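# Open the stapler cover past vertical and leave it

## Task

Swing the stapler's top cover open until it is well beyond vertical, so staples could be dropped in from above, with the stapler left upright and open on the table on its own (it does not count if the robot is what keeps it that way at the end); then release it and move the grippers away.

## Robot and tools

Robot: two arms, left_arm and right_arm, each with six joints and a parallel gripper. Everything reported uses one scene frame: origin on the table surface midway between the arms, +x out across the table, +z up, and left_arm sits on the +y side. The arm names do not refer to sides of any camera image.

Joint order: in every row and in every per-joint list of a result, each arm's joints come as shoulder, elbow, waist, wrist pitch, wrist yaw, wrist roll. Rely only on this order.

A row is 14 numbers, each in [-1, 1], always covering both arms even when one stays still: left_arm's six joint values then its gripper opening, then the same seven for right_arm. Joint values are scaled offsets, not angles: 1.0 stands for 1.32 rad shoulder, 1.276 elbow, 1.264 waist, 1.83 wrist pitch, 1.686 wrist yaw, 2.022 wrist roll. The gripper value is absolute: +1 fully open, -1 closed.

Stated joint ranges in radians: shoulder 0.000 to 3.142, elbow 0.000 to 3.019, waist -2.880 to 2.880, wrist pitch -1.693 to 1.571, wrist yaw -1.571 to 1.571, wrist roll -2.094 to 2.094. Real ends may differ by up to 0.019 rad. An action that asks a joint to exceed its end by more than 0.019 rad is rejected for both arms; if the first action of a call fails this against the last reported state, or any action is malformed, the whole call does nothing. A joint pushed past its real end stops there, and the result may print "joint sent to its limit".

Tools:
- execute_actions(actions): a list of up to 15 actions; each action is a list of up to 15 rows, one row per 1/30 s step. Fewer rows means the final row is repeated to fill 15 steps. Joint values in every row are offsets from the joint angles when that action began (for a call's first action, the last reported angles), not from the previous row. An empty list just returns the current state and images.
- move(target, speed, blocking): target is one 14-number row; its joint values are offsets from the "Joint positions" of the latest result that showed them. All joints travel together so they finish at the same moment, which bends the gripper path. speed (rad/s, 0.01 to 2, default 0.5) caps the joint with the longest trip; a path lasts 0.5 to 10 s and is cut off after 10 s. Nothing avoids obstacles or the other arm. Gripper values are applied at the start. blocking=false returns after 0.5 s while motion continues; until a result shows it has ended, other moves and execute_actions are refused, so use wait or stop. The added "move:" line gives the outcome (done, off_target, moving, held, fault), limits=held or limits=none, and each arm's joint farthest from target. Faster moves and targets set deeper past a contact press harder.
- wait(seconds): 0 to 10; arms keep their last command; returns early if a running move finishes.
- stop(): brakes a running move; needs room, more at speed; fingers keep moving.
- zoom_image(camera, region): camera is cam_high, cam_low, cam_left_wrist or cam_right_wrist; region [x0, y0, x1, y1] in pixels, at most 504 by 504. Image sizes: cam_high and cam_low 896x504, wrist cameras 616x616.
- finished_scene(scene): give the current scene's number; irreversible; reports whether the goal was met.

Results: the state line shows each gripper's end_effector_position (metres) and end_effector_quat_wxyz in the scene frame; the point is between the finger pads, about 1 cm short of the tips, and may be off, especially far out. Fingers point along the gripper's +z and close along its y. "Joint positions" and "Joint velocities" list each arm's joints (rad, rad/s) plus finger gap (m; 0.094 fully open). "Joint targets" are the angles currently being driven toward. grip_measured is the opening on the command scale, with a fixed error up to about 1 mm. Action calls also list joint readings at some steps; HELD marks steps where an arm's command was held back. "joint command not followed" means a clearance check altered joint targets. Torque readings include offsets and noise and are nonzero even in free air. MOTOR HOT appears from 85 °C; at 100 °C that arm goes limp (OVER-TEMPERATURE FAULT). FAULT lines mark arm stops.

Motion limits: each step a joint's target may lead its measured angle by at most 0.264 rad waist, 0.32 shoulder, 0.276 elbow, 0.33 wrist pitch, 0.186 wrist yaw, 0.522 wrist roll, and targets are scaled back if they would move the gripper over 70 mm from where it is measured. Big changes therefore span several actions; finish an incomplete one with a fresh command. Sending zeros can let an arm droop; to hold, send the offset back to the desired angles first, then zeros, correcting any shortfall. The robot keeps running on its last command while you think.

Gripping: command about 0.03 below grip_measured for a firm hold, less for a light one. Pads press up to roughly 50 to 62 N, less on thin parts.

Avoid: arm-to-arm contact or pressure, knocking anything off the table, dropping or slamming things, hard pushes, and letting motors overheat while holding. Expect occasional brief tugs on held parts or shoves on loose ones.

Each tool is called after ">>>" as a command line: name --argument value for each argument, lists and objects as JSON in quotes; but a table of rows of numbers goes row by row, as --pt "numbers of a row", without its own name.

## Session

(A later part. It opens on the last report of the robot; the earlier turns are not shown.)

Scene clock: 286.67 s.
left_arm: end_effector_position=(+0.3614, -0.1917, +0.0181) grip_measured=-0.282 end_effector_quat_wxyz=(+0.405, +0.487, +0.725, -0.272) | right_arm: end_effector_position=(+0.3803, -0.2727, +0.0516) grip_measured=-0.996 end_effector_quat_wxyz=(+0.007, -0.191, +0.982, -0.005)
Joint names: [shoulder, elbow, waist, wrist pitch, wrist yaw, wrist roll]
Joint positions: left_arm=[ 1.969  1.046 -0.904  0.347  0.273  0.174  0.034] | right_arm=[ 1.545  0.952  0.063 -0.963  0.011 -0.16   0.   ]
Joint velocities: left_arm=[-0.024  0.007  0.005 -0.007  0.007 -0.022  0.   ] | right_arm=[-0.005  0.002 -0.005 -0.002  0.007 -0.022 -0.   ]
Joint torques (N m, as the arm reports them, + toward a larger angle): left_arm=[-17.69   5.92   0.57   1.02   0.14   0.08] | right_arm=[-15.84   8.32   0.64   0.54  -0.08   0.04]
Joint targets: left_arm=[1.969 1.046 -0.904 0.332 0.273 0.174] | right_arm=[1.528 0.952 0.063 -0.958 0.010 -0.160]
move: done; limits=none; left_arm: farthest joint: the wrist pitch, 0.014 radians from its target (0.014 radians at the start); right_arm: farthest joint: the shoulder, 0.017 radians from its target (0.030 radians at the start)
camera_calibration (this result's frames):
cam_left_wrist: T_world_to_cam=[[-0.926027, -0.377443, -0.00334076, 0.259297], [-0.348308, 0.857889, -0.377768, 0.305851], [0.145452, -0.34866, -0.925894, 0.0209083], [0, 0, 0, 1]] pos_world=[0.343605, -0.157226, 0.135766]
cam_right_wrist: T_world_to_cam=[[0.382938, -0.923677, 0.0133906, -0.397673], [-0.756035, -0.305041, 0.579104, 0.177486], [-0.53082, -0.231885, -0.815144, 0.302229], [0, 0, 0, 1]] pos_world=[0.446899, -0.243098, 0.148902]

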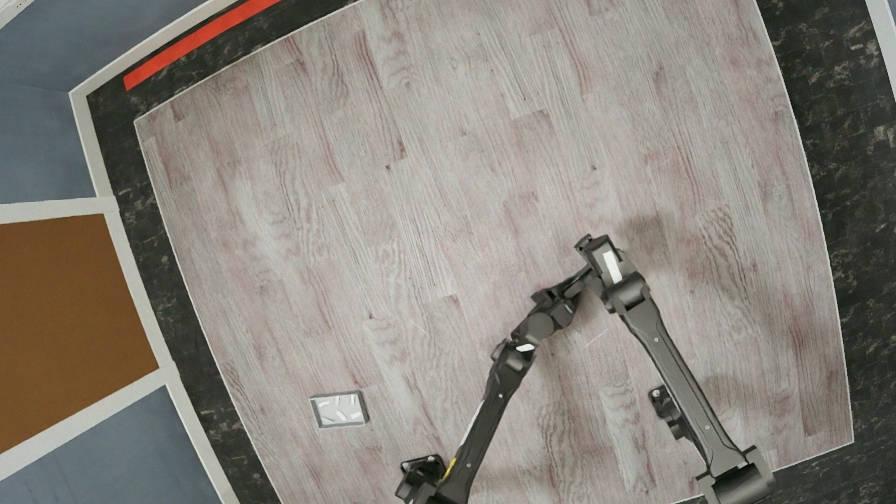

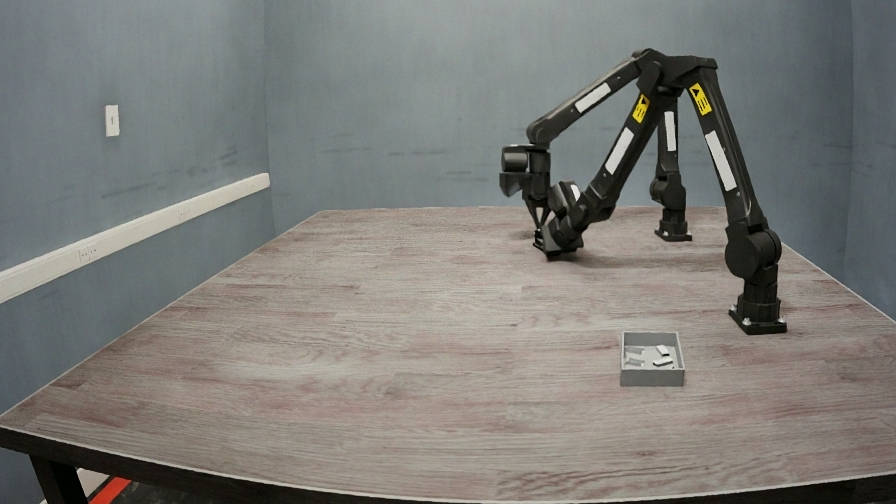

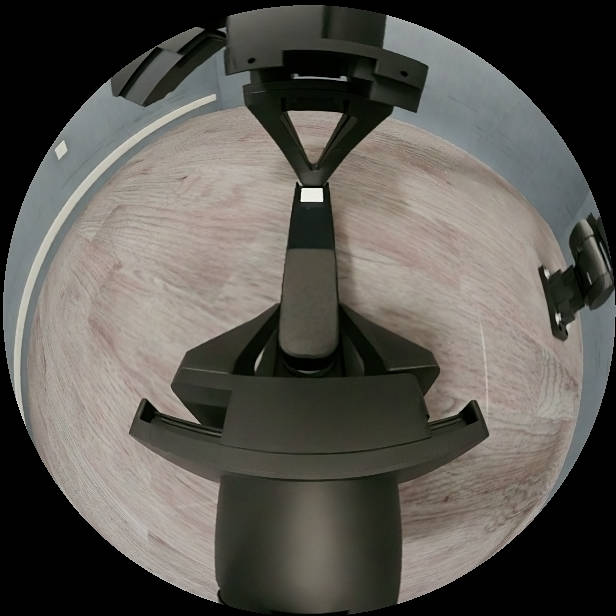

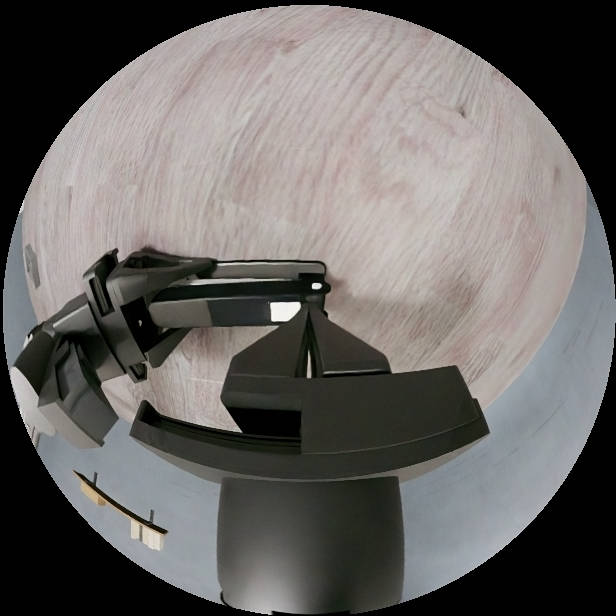

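>>> move --target '[0, 0, 0, -0.008, 0, 0, -0.33, 0, 0, 0.024, 0.003, -0.007, 0, -1]' --speed 0.03

>>> zoom_image --camera "cam_left_wrist" --region '[260, 130, 370, 240]'

>>> zoom_image --camera "cam_right_wrist" --region '[240, 240, 350, 330]'

Scene clock: 290.53 s.
left_arm: end_effector_position=(+0.3614, -0.1917, +0.0181) grip_measured=-0.282 end_effector_quat_wxyz=(+0.405, +0.487, +0.725, -0.272) | right_arm: end_effector_position=(+0.3787, -0.2654, +0.0517) grip_measured=-0.996 end_effector_quat_wxyz=(+0.008, -0.199, +0.980, -0.003)
Joint names: [shoulder, elbow, waist, wrist pitch, wrist yaw, wrist roll]
Joint positions: left_arm=[ 1.969  1.046 -0.904  0.347  0.273  0.174  0.034] | right_arm=[ 1.545  0.952  0.08  -0.963  0.006 -0.16   0.   ]
Joint velocities: left_arm=[ 0.005  0.012 -0.015 -0.017 -0.081  0.022  0.   ] | right_arm=[-0.005 -0.002 -0.015  0.007  0.081 -0.007  0.001]
Joint torques (N m, as the arm reports them, + toward a larger angle): left_arm=[-17.75   5.89   0.58   1.01   0.13   0.08] | right_arm=[-14.32   8.35   1.89   0.55  -0.35   0.04]
Joint targets: left_arm=[1.969 1.046 -0.904 0.332 0.273 0.174] | right_arm=[1.545 0.952 0.094 -0.958 -0.001 -0.160]
move: done; limits=none; left_arm: farthest joint: the wrist pitch, 0.014 radians from its target (0.014 radians at the start); right_arm: farthest joint: the waist, 0.013 radians from its target (0.030 radians at the start)
camera_calibration (this result's frames):
cam_left_wrist: T_world_to_cam=[[-0.926027, -0.377443, -0.00334076, 0.259297], [-0.348308, 0.857889, -0.377768, 0.305851], [0.145452, -0.34866, -0.925894, 0.0209083], [0, 0, 0, 1]] pos_world=[0.343605, -0.157226, 0.135766]
cam_right_wrist: T_world_to_cam=[[0.398457, -0.917143, 0.00894164, -0.394186], [-0.750366, -0.320363, 0.578202, 0.172203], [-0.52743, -0.237098, -0.815844, 0.300516], [0, 0, 0, 1]] pos_world=[0.444783, -0.235106, 0.14913]

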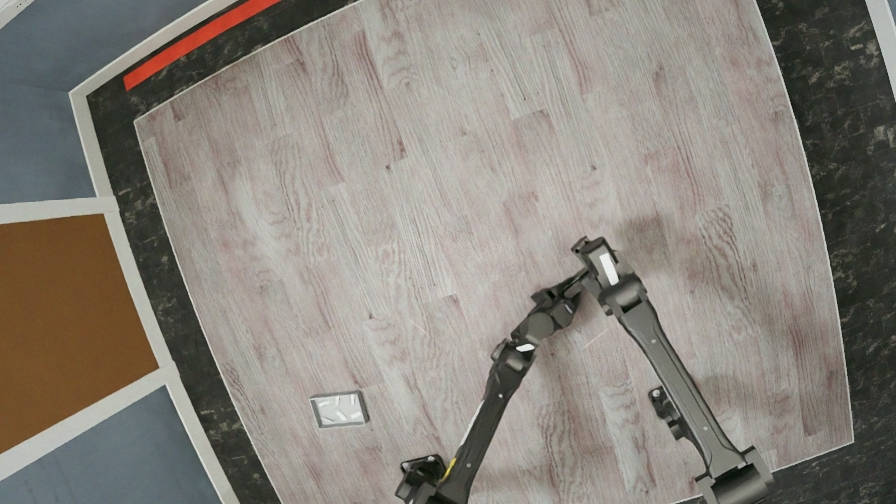

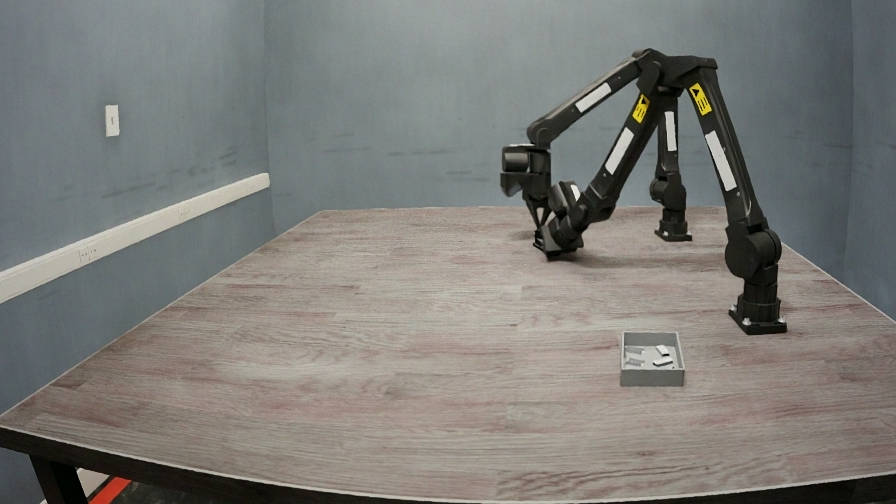

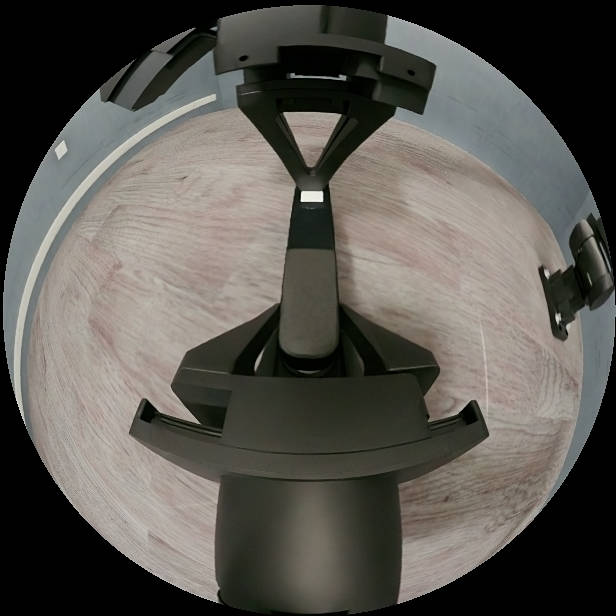

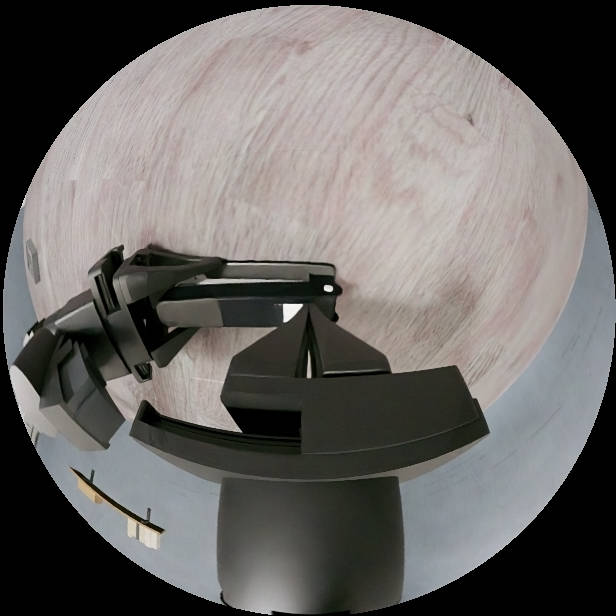

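Region (260, 130, 370, 240) of cam_left_wrist's 616x616 image, scaled by 4.582, with more detail than that image has.

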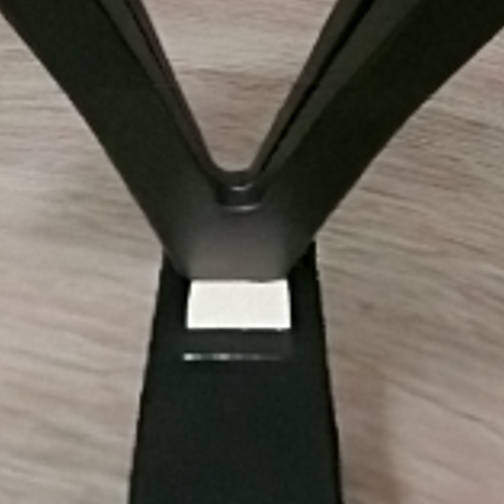

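Region (240, 240, 350, 330) of cam_right_wrist's 616x616 image, scaled by 4.582, with more detail than that image has; it fills the top 412 rows of this view, and the rest is white.

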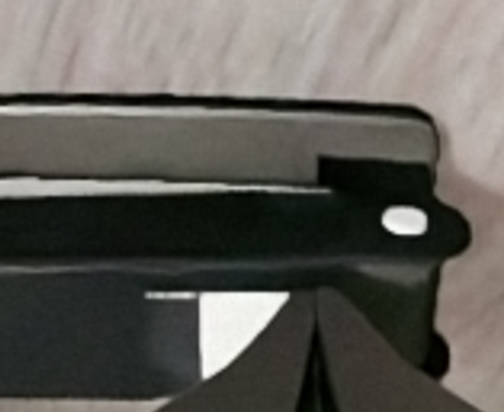

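>>> execute_actions --actions '[]'

Scene clock: 298.53 s.
left_arm: end_effector_position=(+0.3614, -0.1917, +0.0181) grip_measured=-0.282 end_effector_quat_wxyz=(+0.405, +0.487, +0.725, -0.272) | right_arm: end_effector_position=(+0.3787, -0.2654, +0.0517) grip_measured=-0.996 end_effector_quat_wxyz=(+0.008, -0.199, +0.980, -0.003)
Joint names: [shoulder, elbow, waist, wrist pitch, wrist yaw, wrist roll]
Joint positions: left_arm=[ 1.969  1.046 -0.904  0.347  0.273  0.174  0.034] | right_arm=[ 1.545  0.952  0.08  -0.963  0.006 -0.16   0.   ]
Joint velocities: left_arm=[-0.005 -0.002 -0.015  0.022 -0.007 -0.037  0.   ] | right_arm=[ 0.005 -0.007 -0.015 -0.022 -0.081  0.051 -0.001]
Joint torques (N m, as the arm reports them, + toward a larger angle): left_arm=[-17.58   5.84   0.64   0.95   0.12   0.07] | right_arm=[-14.36   8.34   1.75   0.53  -0.35   0.03]
Joint targets: left_arm=[1.969 1.046 -0.904 0.332 0.273 0.174] | right_arm=[1.545 0.952 0.094 -0.958 -0.001 -0.160]
camera_calibration (this result's frames):
cam_left_wrist: T_world_to_cam=[[-0.926027, -0.377443, -0.00334076, 0.259297], [-0.348308, 0.857889, -0.377768, 0.305851], [0.145452, -0.34866, -0.925894, 0.0209083], [0, 0, 0, 1]] pos_world=[0.343605, -0.157226, 0.135766]
cam_right_wrist: T_world_to_cam=[[0.398457, -0.917143, 0.00894164, -0.394186], [-0.750366, -0.320363, 0.578202, 0.172203], [-0.52743, -0.237098, -0.815844, 0.300516], [0, 0, 0, 1]] pos_world=[0.444783, -0.235106, 0.14913]

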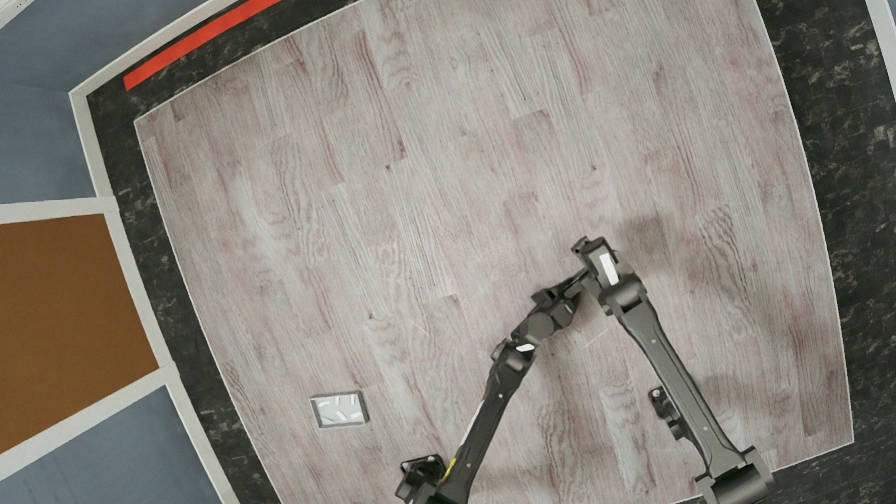

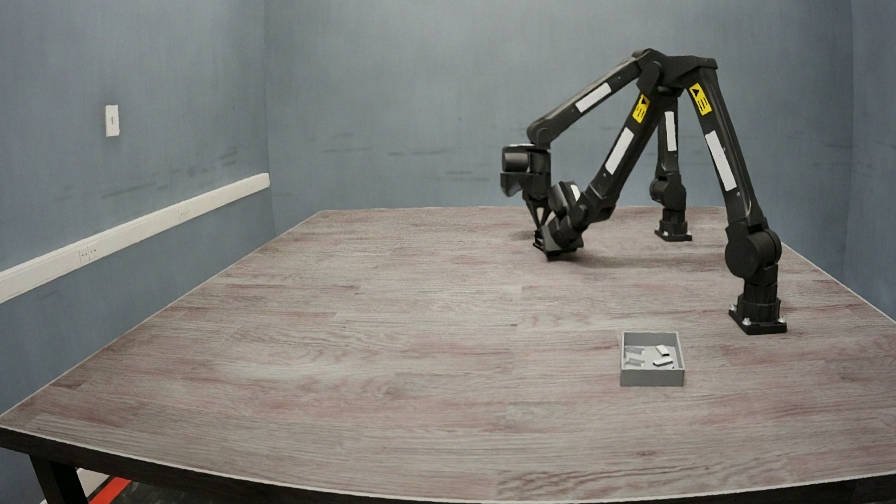

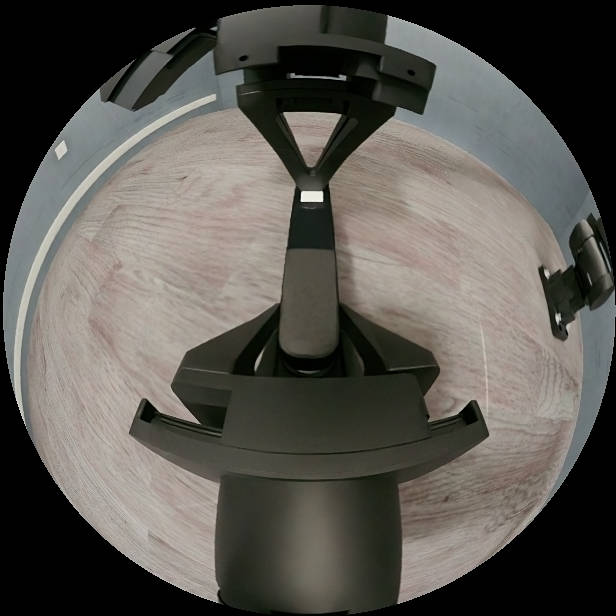

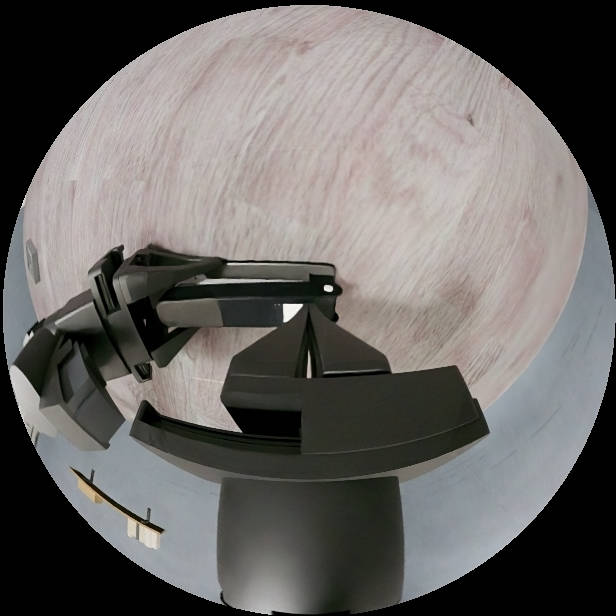

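>>> zoom_image --camera "cam_right_wrist" --region '[200, 240, 400, 360]'

>>> zoom_image --camera "cam_left_wrist" --region '[240, 140, 380, 280]'

Region (200, 240, 400, 360) of cam_right_wrist's 616x616 image, scaled by 2.520, with more detail than that image has; it fills the top 302 rows of this view, and the rest is white.

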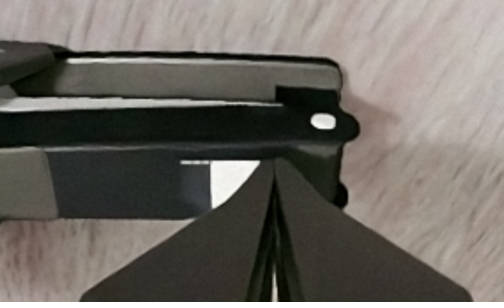

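Region (240, 140, 380, 280) of cam_left_wrist's 616x616 image, scaled by 3.600, with more detail than that image has.

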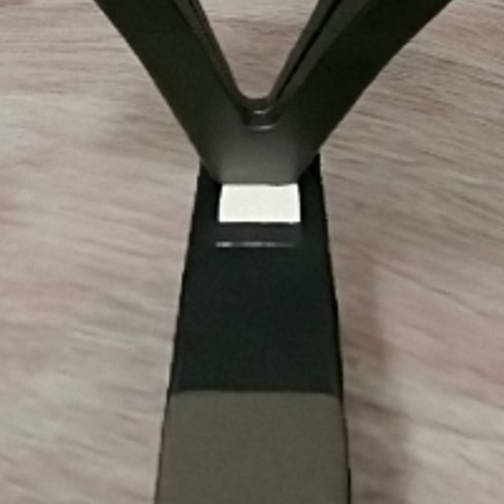

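>>> execute_actions --actions '[[[0,0,0,-0.008,0,0,-0.33, 0.01,0,0.008,0.003,-0.004,0,-1],[0,0,0,-0.008,0,0,-0.33, 0.015,0,0.008,0.003,-0.004,0,-1],[0,0,0,-0.008,0,0,-0.33, 0.02,0,0.008,0.003,-0.004,0,-1],[0,0,0,-0.008,0,0,-0.33, 0.023,0,0.008,0.003,-0.004,0,-1],[0,0,0,-0.008,0,0,-0.33, 0.026,0,0.008,0.003,-0.004,0,-1],[0,0,0,-0.008,0,0,-0.33, 0.029,0,0.008,0.003,-0.004,0,-1],[0,0,0,-0.008,0,0,-0.33, 0.031,0,0.008,0.003,-0.004,0,-1]]]'

Scene clock: 340.67 s.
left_arm: end_effector_position=(+0.3614, -0.1917, +0.0181) grip_measured=-0.282 end_effector_quat_wxyz=(+0.405, +0.487, +0.725, -0.272) | right_arm: end_effector_position=(+0.3787, -0.2654, +0.0517) grip_measured=-0.996 end_effector_quat_wxyz=(+0.008, -0.199, +0.980, -0.003)
Joint names: [shoulder, elbow, waist, wrist pitch, wrist yaw, wrist roll]
Joint positions: left_arm=[ 1.969  1.046 -0.904  0.347  0.273  0.174  0.034] | right_arm=[ 1.545  0.952  0.08  -0.963  0.006 -0.16   0.   ]
Joint velocities: left_arm=[-0.015 -0.012  0.005 -0.002  0.066  0.007 -0.001] | right_arm=[-0.005 -0.002 -0.015 -0.017 -0.037 -0.051 -0.   ]
Joint torques (N m, as the arm reports them, + toward a larger angle): left_arm=[-17.61   5.82   0.61   1.     0.14   0.08] | right_arm=[-10.79   8.35   1.49   0.55  -0.35   0.03]
Joint targets: left_arm=[1.969 1.046 -0.904 0.332 0.273 0.174] | right_arm=[1.586 0.952 0.090 -0.958 -0.001 -0.160]
Step readings (joint positions):
0: left_arm=[1.969 1.046 -0.904 0.347 0.273 0.174] | right_arm=[1.545 0.952 0.080 -0.963 0.006 -0.160]
1: left_arm=[1.969 1.046 -0.904 0.347 0.273 0.174] | right_arm=[1.545 0.952 0.080 -0.963 0.006 -0.160]
2: left_arm=[1.969 1.046 -0.904 0.347 0.273 0.174] | right_arm=[1.545 0.952 0.080 -0.963 0.006 -0.160]
4: left_arm=[1.969 1.046 -0.904 0.347 0.273 0.174] | right_arm=[1.545 0.952 0.080 -0.963 0.006 -0.160]
8: left_arm=[1.969 1.046 -0.904 0.347 0.273 0.174] | right_arm=[1.545 0.952 0.080 -0.963 0.006 -0.160]
15: Joint positions above
camera_calibration (this result's frames):
cam_left_wrist: T_world_to_cam=[[-0.926027, -0.377443, -0.00334076, 0.259297], [-0.348308, 0.857889, -0.377768, 0.305851], [0.145452, -0.34866, -0.925894, 0.0209083], [0, 0, 0, 1]] pos_world=[0.343605, -0.157226, 0.135766]
cam_right_wrist: T_world_to_cam=[[0.398457, -0.917143, 0.00894164, -0.394186], [-0.750366, -0.320363, 0.578202, 0.172203], [-0.52743, -0.237098, -0.815844, 0.300516], [0, 0, 0, 1]] pos_world=[0.444783, -0.235106, 0.14913]

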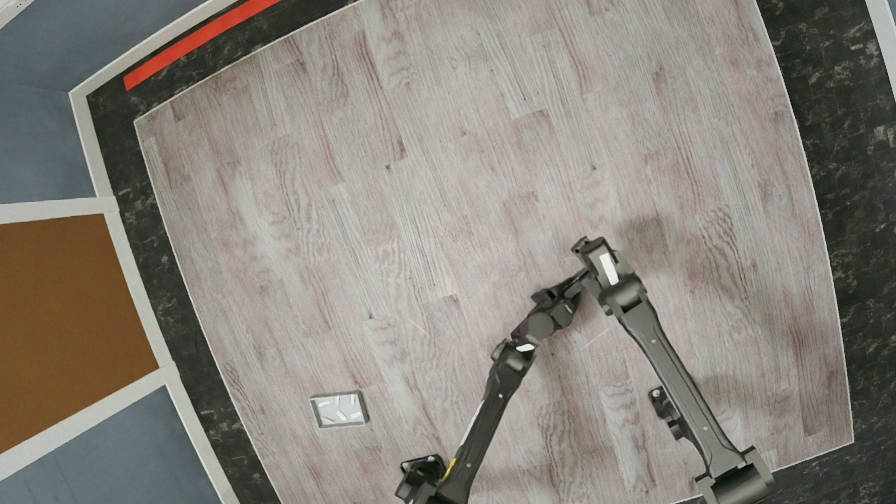

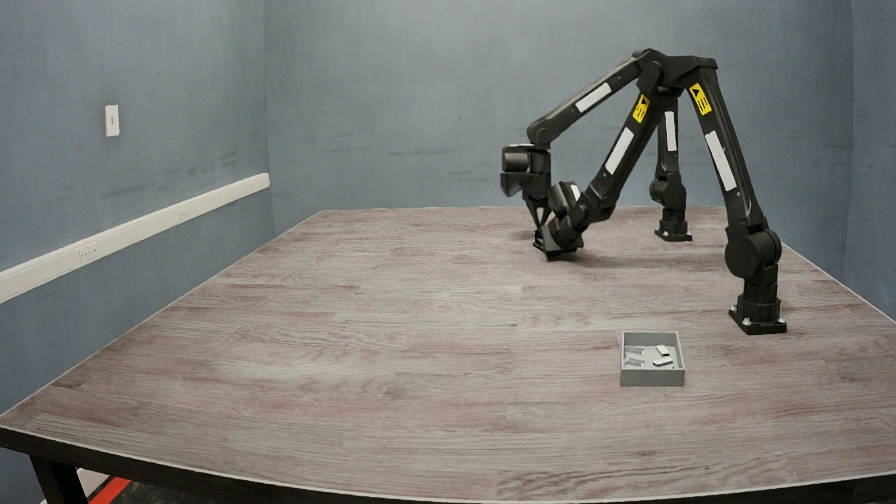

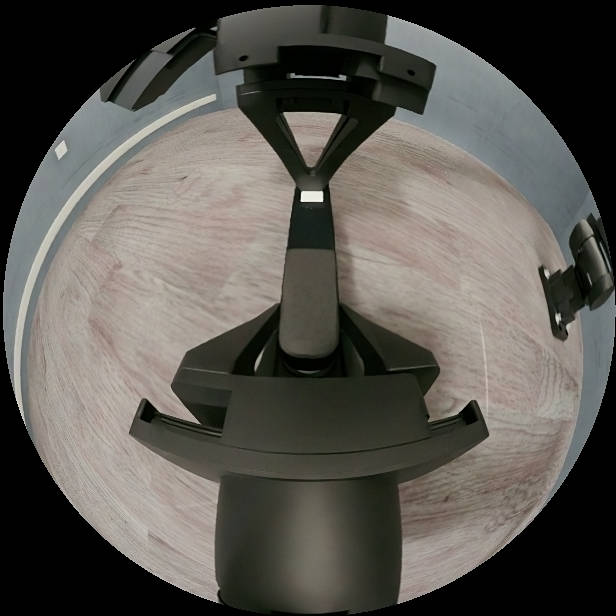

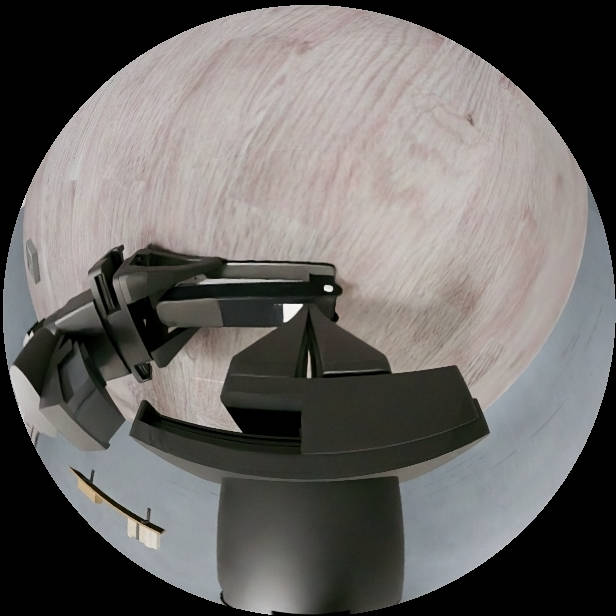

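>>> execute_actions --actions '[[[0,0,0,-0.008,0,0,-0.33, 0.033,0,0.008,0.003,-0.004,0,-1],[0,0,0,-0.008,0,0,-0.33, 0.036,0,0.008,0.003,-0.004,0,-1],[0,0,0,-0.008,0,0,-0.33, 0.039,0,0.008,0.003,-0.004,0,-1],[0,0,0,-0.008,0,0,-0.33, 0.042,0,0.008,0.003,-0.004,0,-1],[0,0,0,-0.008,0,0,-0.33, 0.045,0,0.008,0.003,-0.004,0,-1],[0,0,0,-0.008,0,0,-0.33, 0.048,0,0.008,0.003,-0.004,0,-1],[0,0,0,-0.008,0,0,-0.33, 0.05,0,0.008,0.003,-0.004,0,-1]]]'

Scene clock: 345.47 s.
left_arm: end_effector_position=(+0.3614, -0.1917, +0.0181) grip_measured=-0.282 end_effector_quat_wxyz=(+0.405, +0.487, +0.725, -0.272) | right_arm: end_effector_position=(+0.3786, -0.2654, +0.0513) grip_measured=-0.996 end_effector_quat_wxyz=(+0.007, -0.199, +0.980, -0.003)
Joint names: [shoulder, elbow, waist, wrist pitch, wrist yaw, wrist roll]
Joint positions: left_arm=[ 1.969  1.046 -0.904  0.347  0.273  0.174  0.034] | right_arm=[ 1.546  0.952  0.08  -0.963  0.006 -0.16   0.   ]
Joint velocities: left_arm=[ 0.005  0.007 -0.015 -0.002  0.007 -0.022  0.   ] | right_arm=[-0.005  0.022 -0.015  0.007 -0.022  0.007 -0.   ]
Joint torques (N m, as the arm reports them, + toward a larger angle): left_arm=[-17.67   5.86   0.72   1.01   0.12   0.07] | right_arm=[-8.72  8.36  1.46  0.55 -0.35  0.04]
Joint targets: left_arm=[1.969 1.046 -0.904 0.332 0.273 0.174] | right_arm=[1.610 0.952 0.090 -0.958 -0.001 -0.160]
Step readings (joint positions):
0: left_arm=[1.969 1.046 -0.904 0.347 0.273 0.174] | right_arm=[1.545 0.952 0.080 -0.963 0.006 -0.160]
1: left_arm=[1.969 1.046 -0.904 0.347 0.273 0.174] | right_arm=[1.545 0.952 0.080 -0.963 0.006 -0.160]
2: left_arm=[1.969 1.046 -0.904 0.347 0.273 0.174] | right_arm=[1.545 0.952 0.080 -0.963 0.006 -0.160]
4: left_arm=[1.969 1.046 -0.904 0.347 0.273 0.174] | right_arm=[1.545 0.952 0.080 -0.963 0.006 -0.160]
8: left_arm=[1.969 1.046 -0.904 0.347 0.273 0.174] | right_arm=[1.546 0.952 0.080 -0.963 0.006 -0.160]
15: Joint positions above
camera_calibration (this result's frames):
cam_left_wrist: T_world_to_cam=[[-0.926027, -0.377443, -0.00334076, 0.259297], [-0.348308, 0.857889, -0.377768, 0.305851], [0.145452, -0.34866, -0.925894, 0.0209083], [0, 0, 0, 1]] pos_world=[0.343605, -0.157226, 0.135766]
cam_right_wrist: T_world_to_cam=[[0.398467, -0.917141, 0.00875054, -0.39416], [-0.749723, -0.320204, 0.579124, 0.172132], [-0.528336, -0.237322, -0.815193, 0.300361], [0, 0, 0, 1]] pos_world=[0.444803, -0.235101, 0.148615]

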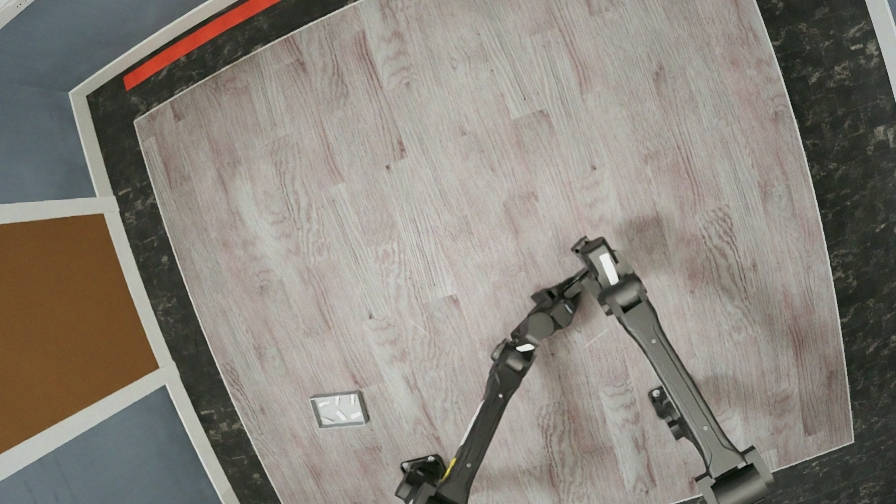

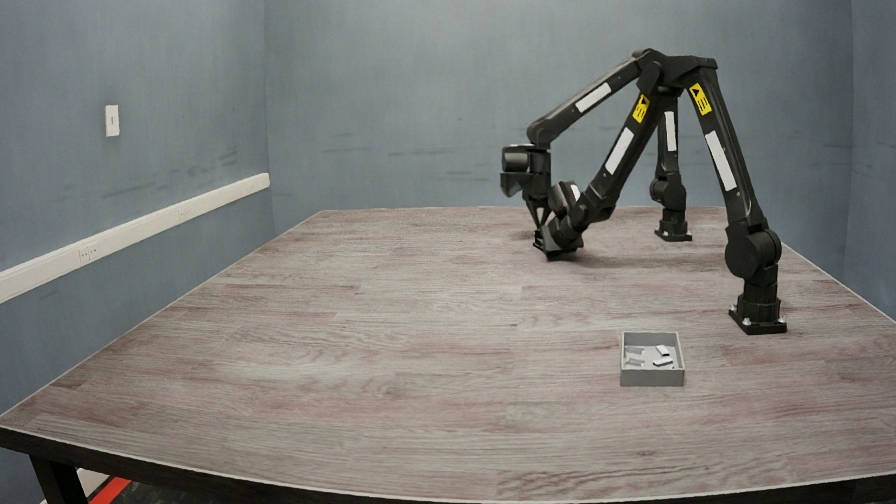

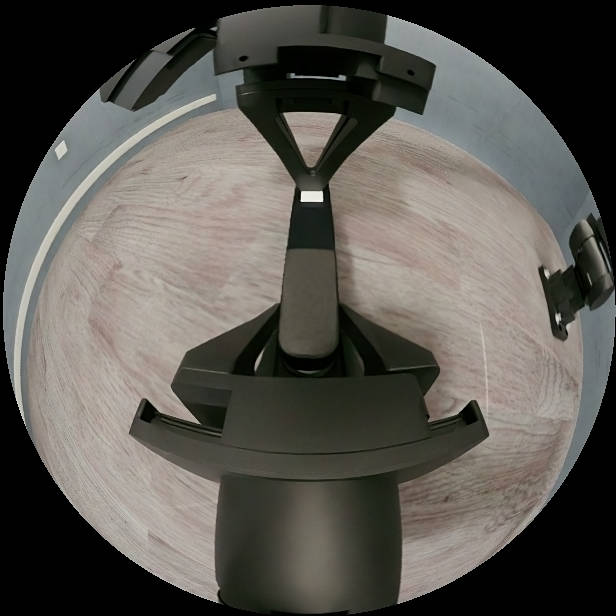

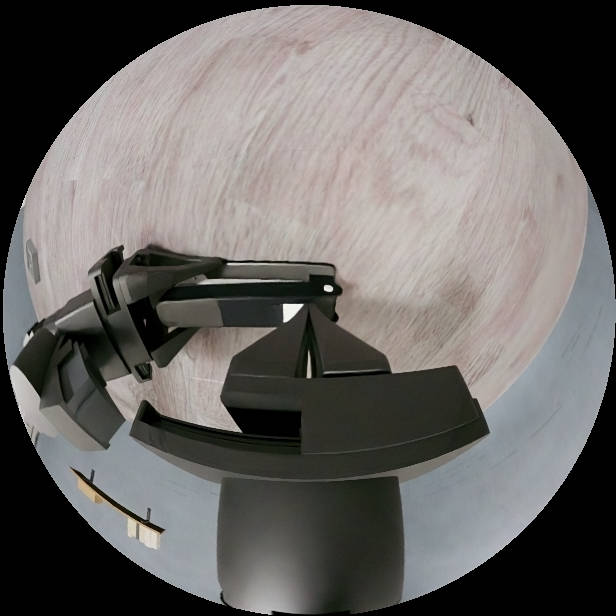

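>>> execute_actions --actions '[[[0,0,0,-0.008,0,0,-0.33, 0.049,0,0.010,0.003,-0.006,0,-1],[0,0,0,-0.008,0,0,-0.33, 0.049,0,0.012,0.003,-0.007,0,-1],[0,0,0,-0.008,0,0,-0.33, 0.049,0,0.014,0.003,-0.008,0,-1],[0,0,0,-0.008,0,0,-0.33, 0.049,0,0.016,0.003,-0.009,0,-1],[0,0,0,-0.008,0,0,-0.33, 0.049,0,0.018,0.003,-0.01,0,-1],[0,0,0,-0.008,0,0,-0.33, 0.049,0,0.020,0.003,-0.01,0,-1],[0,0,0,-0.008,0,0,-0.33, 0.049,0,0.022,0.003,-0.01,0,-1],[0,0,0,-0.008,0,0,-0.33, 0.049,0,0.024,0.003,-0.01,0,-1],[0,0,0,-0.008,0,0,-0.33, 0.049,0,0.026,0.003,-0.01,0,-1],[0,0,0,-0.008,0,0,-0.33, 0.049,0,0.028,0.003,-0.01,0,-1]]]'

>>> zoom_image --camera "cam_left_wrist" --region '[240, 140, 380, 280]'

Scene clock: 351.10 s.
left_arm: end_effector_position=(+0.3614, -0.1917, +0.0181) grip_measured=-0.282 end_effector_quat_wxyz=(+0.405, +0.487, +0.725, -0.272) | right_arm: end_effector_position=(+0.3771, -0.2583, +0.0514) grip_measured=-0.996 end_effector_quat_wxyz=(+0.007, -0.207, +0.978, -0.000)
Joint names: [shoulder, elbow, waist, wrist pitch, wrist yaw, wrist roll]
Joint positions: left_arm=[ 1.969  1.046 -0.904  0.347  0.273  0.174  0.034] | right_arm=[ 1.546  0.953  0.096 -0.963  0.001 -0.16   0.   ]
Joint velocities: left_arm=[-0.024 -0.007 -0.015  0.002  0.022 -0.051  0.001] | right_arm=[ 0.005 -0.007 -0.015  0.002  0.022  0.022  0.   ]
Joint torques (N m, as the arm reports them, + toward a larger angle): left_arm=[-17.68   5.84   0.59   0.95   0.13   0.08] | right_arm=[-8.75  8.28  2.01  0.54 -0.58  0.03]
Joint targets: left_arm=[1.969 1.046 -0.904 0.332 0.273 0.174] | right_arm=[1.611 0.952 0.116 -0.958 -0.011 -0.160]
Step readings (joint positions):
0: left_arm=[1.969 1.046 -0.904 0.347 0.273 0.174] | right_arm=[1.546 0.952 0.080 -0.963 0.006 -0.160]
1: left_arm=[1.969 1.046 -0.904 0.347 0.273 0.174] | right_arm=[1.546 0.952 0.080 -0.963 0.005 -0.160]
2: left_arm=[1.969 1.046 -0.904 0.347 0.273 0.174] | right_arm=[1.546 0.952 0.080 -0.963 0.005 -0.160]
4: left_arm=[1.969 1.046 -0.904 0.347 0.273 0.174] | right_arm=[1.546 0.952 0.080 -0.963 0.003 -0.160]
8: left_arm=[1.969 1.046 -0.904 0.347 0.273 0.174] | right_arm=[1.546 0.952 0.084 -0.963 0.001 -0.160]
15: Joint positions above
camera_calibration (this result's frames):
cam_left_wrist: T_world_to_cam=[[-0.926027, -0.377443, -0.00334076, 0.259297], [-0.348308, 0.857889, -0.377768, 0.305851], [0.145452, -0.34866, -0.925894, 0.0209083], [0, 0, 0, 1]] pos_world=[0.343605, -0.157226, 0.135766]
cam_right_wrist: T_world_to_cam=[[0.413179, -0.910641, 0.00392532, -0.390661], [-0.743955, -0.335057, 0.578159, 0.167293], [-0.52518, -0.241803, -0.815915, 0.299043], [0, 0, 0, 1]] pos_world=[0.442922, -0.22739, 0.148805]

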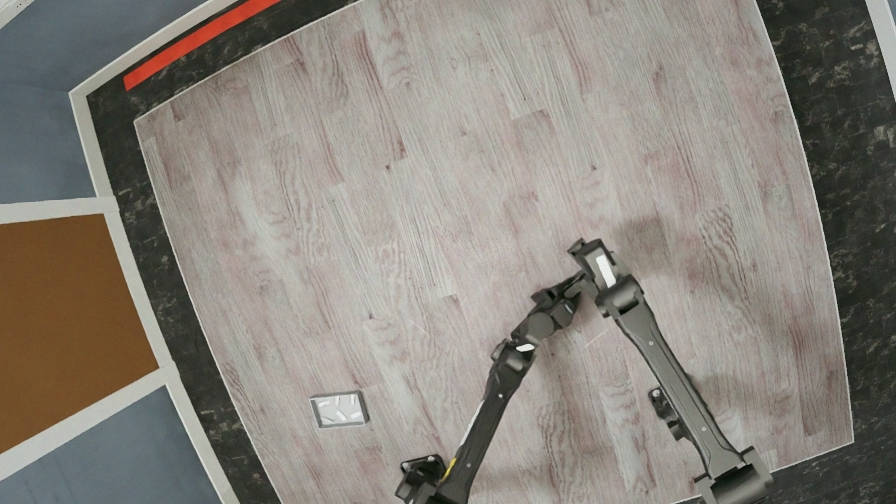

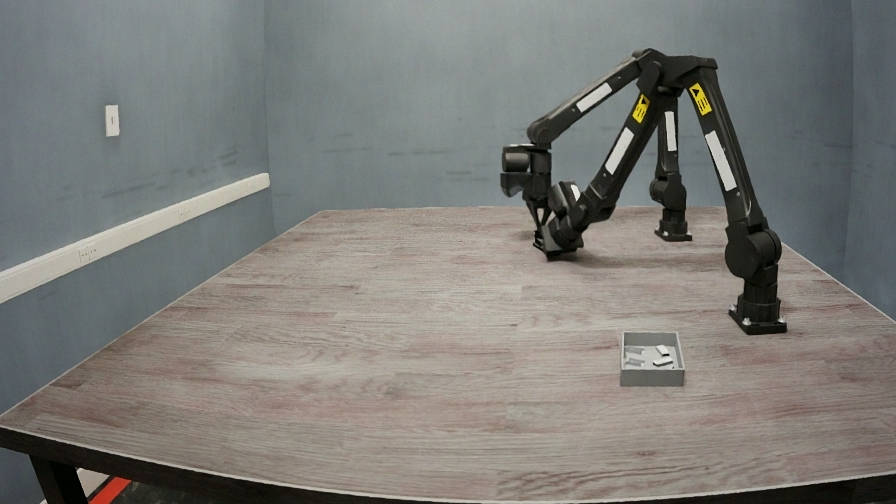

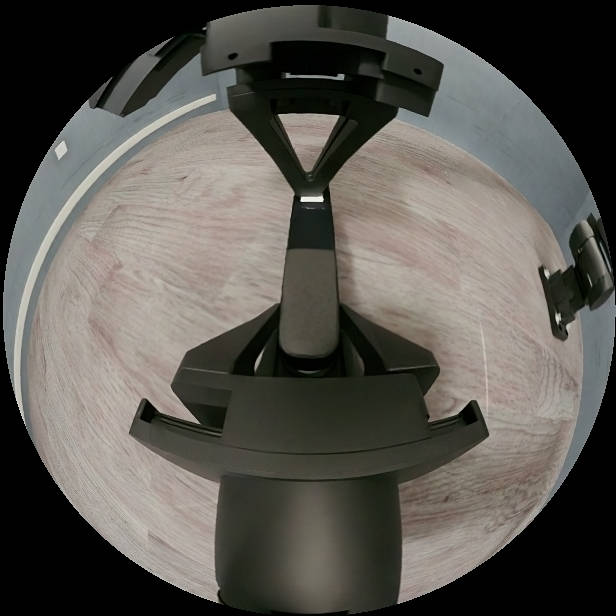

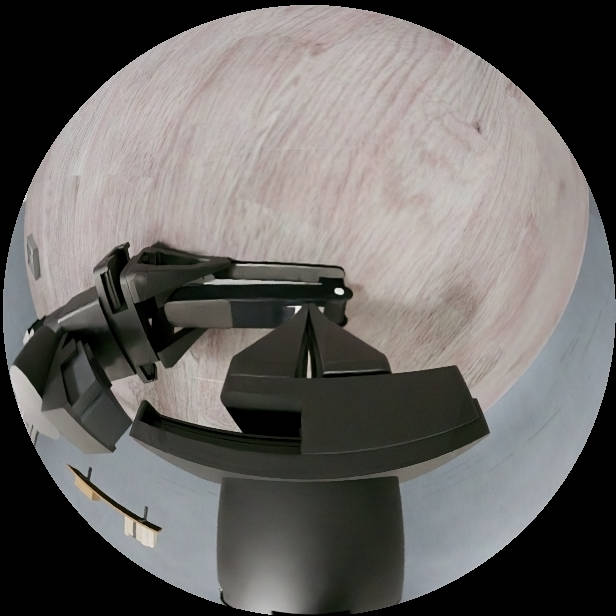

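Region (240, 140, 380, 280) of cam_left_wrist's 616x616 image, scaled by 3.600, with more detail than that image has.

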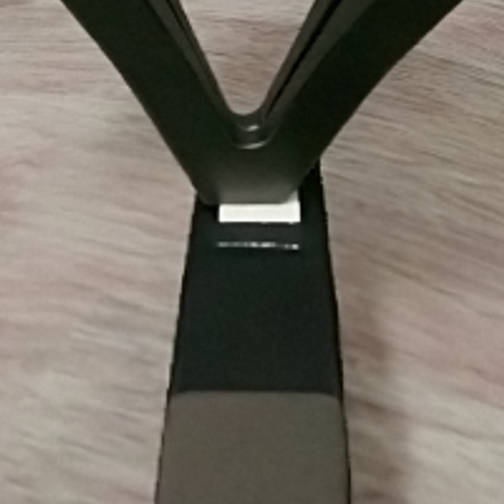

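>>> execute_actions --actions '[[[0,0,0,-0.008,0,0,-0.33, 0.03,0,0.005,0,0,0,-1],[0,0,0,-0.008,0,0,-0.33, 0.015,0,0,0,0,0,-1],[0,0,0,-0.008,0,0,-0.33, 0.0,0,0,0,0,0,-1],[0,0,0,-0.008,0,0,-0.33, -0.008,0,0,0,0,0,-1],[0,0,0,-0.008,0,0,-0.33, -0.015,0,0,0,0,0,-1],[0,0,0,-0.008,0,0,-0.33, -0.021,0,0,-0.003,0,0,-1],[0,0,0,-0.008,0,0,-0.33, -0.027,0,0,-0.006,0,0,-1],[0,0,0,-0.008,0,0,-0.33, -0.033,0,0,-0.009,0,0,-1],[0,0,0,-0.008,0,0,-0.33, -0.039,0,0,-0.012,0,0,-1],[0,0,0,-0.008,0,0,-0.33, -0.045,0,0,-0.015,0,0,-1],[0,0,0,-0.008,0,0,-0.33, -0.05,0,0,-0.018,0,0,-1],[0,0,0,-0.008,0,0,-0.33, -0.054,0,0,-0.02,0,0,-1],[0,0,0,-0.008,0,0,-0.33, -0.057,0,0,-0.022,0,0,-1]]]'

Scene clock: 393.17 s.
left_arm: end_effector_position=(+0.3614, -0.1917, +0.0181) grip_measured=-0.282 end_effector_quat_wxyz=(+0.405, +0.487, +0.725, -0.272) | right_arm: end_effector_position=(+0.3738, -0.2593, +0.0725) grip_measured=-0.996 end_effector_quat_wxyz=(+0.020, -0.207, +0.978, -0.000)
Joint names: [shoulder, elbow, waist, wrist pitch, wrist yaw, wrist roll]
Joint positions: left_arm=[ 1.969  1.046 -0.904  0.347  0.273  0.174  0.034] | right_arm=[ 1.49   0.953  0.096 -0.993  0.002 -0.16   0.   ]
Joint velocities: left_arm=[-0.005  0.002 -0.015 -0.022 -0.081  0.007  0.   ] | right_arm=[-0.22   0.002  0.005 -0.046 -0.051 -0.051 -0.001]
Joint torques (N m, as the arm reports them, + toward a larger angle): left_arm=[-17.76   5.83   0.43   1.06   0.13   0.07] | right_arm=[-13.8    8.67   0.64   0.16  -0.1    0.04]
Joint targets: left_arm=[1.969 1.046 -0.904 0.332 0.273 0.174] | right_arm=[1.471 0.953 0.096 -1.004 0.001 -0.160]
Step readings (joint positions):
0: left_arm=[1.969 1.046 -0.904 0.347 0.273 0.174] | right_arm=[1.546 0.953 0.096 -0.963 0.001 -0.160]
1: left_arm=[1.969 1.046 -0.904 0.347 0.273 0.174] | right_arm=[1.546 0.953 0.096 -0.963 0.002 -0.160]
2: left_arm=[1.969 1.046 -0.904 0.347 0.273 0.174] | right_arm=[1.545 0.953 0.096 -0.963 0.002 -0.160]
4: left_arm=[1.969 1.046 -0.904 0.347 0.273 0.174] | right_arm=[1.543 0.953 0.096 -0.963 0.002 -0.160]
8: left_arm=[1.969 1.046 -0.904 0.347 0.273 0.174] | right_arm=[1.539 0.953 0.096 -0.966 0.002 -0.160]
15: Joint positions above
camera_calibration (this result's frames):
cam_left_wrist: T_world_to_cam=[[-0.926027, -0.377443, -0.00334076, 0.259297], [-0.348308, 0.857889, -0.377768, 0.305851], [0.145452, -0.34866, -0.925894, 0.0209083], [0, 0, 0, 1]] pos_world=[0.343605, -0.157226, 0.135766]
cam_right_wrist: T_world_to_cam=[[0.412975, -0.910693, 0.00951191, -0.390705], [-0.758781, -0.338273, 0.556617, 0.158572], [-0.503689, -0.237086, -0.830715, 0.308536], [0, 0, 0, 1]] pos_world=[0.437078, -0.229022, 0.171758]

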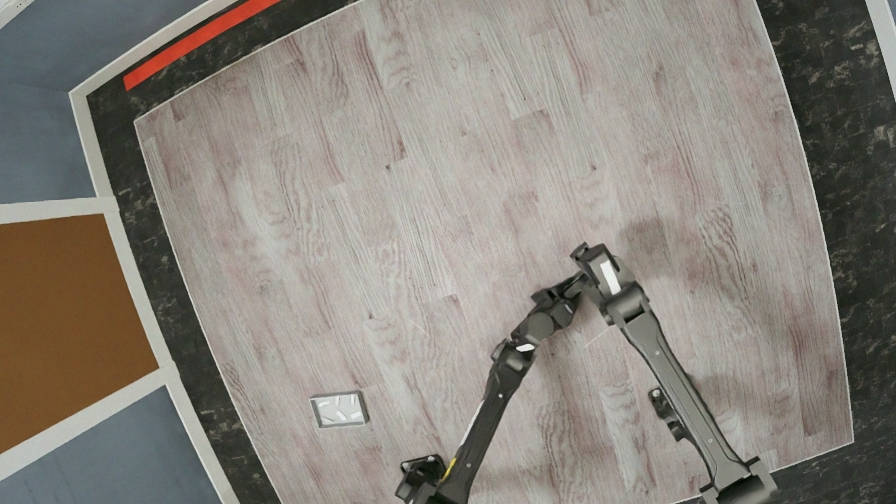

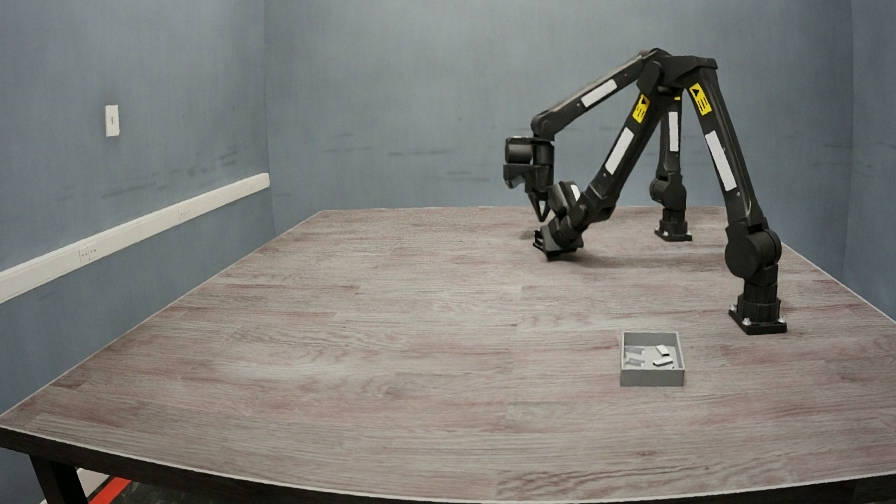

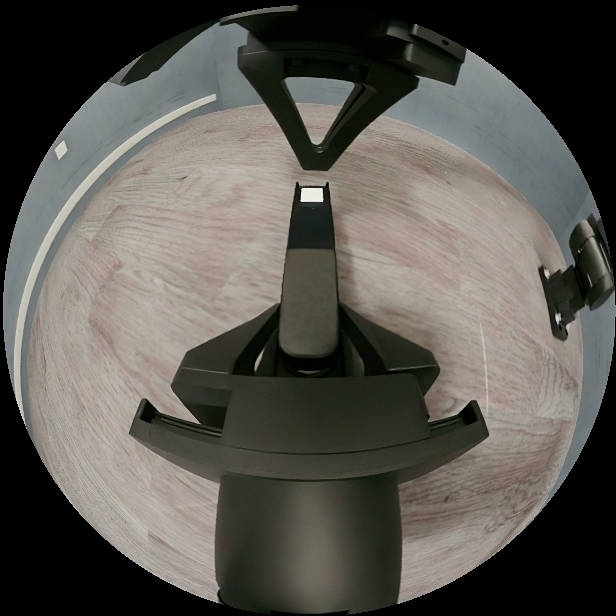

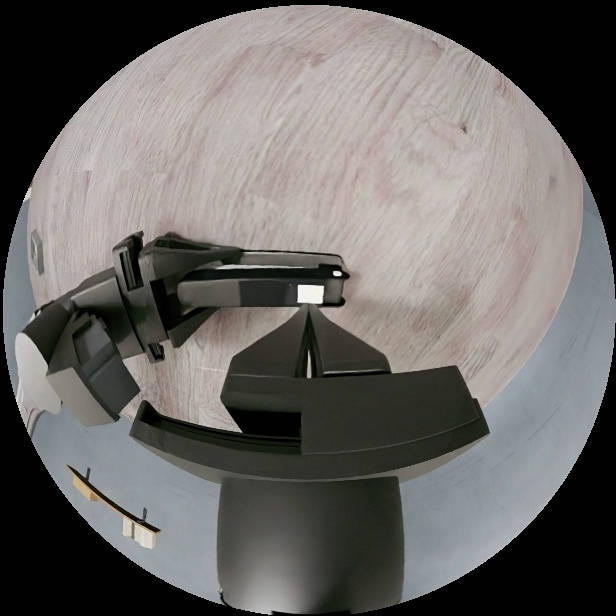

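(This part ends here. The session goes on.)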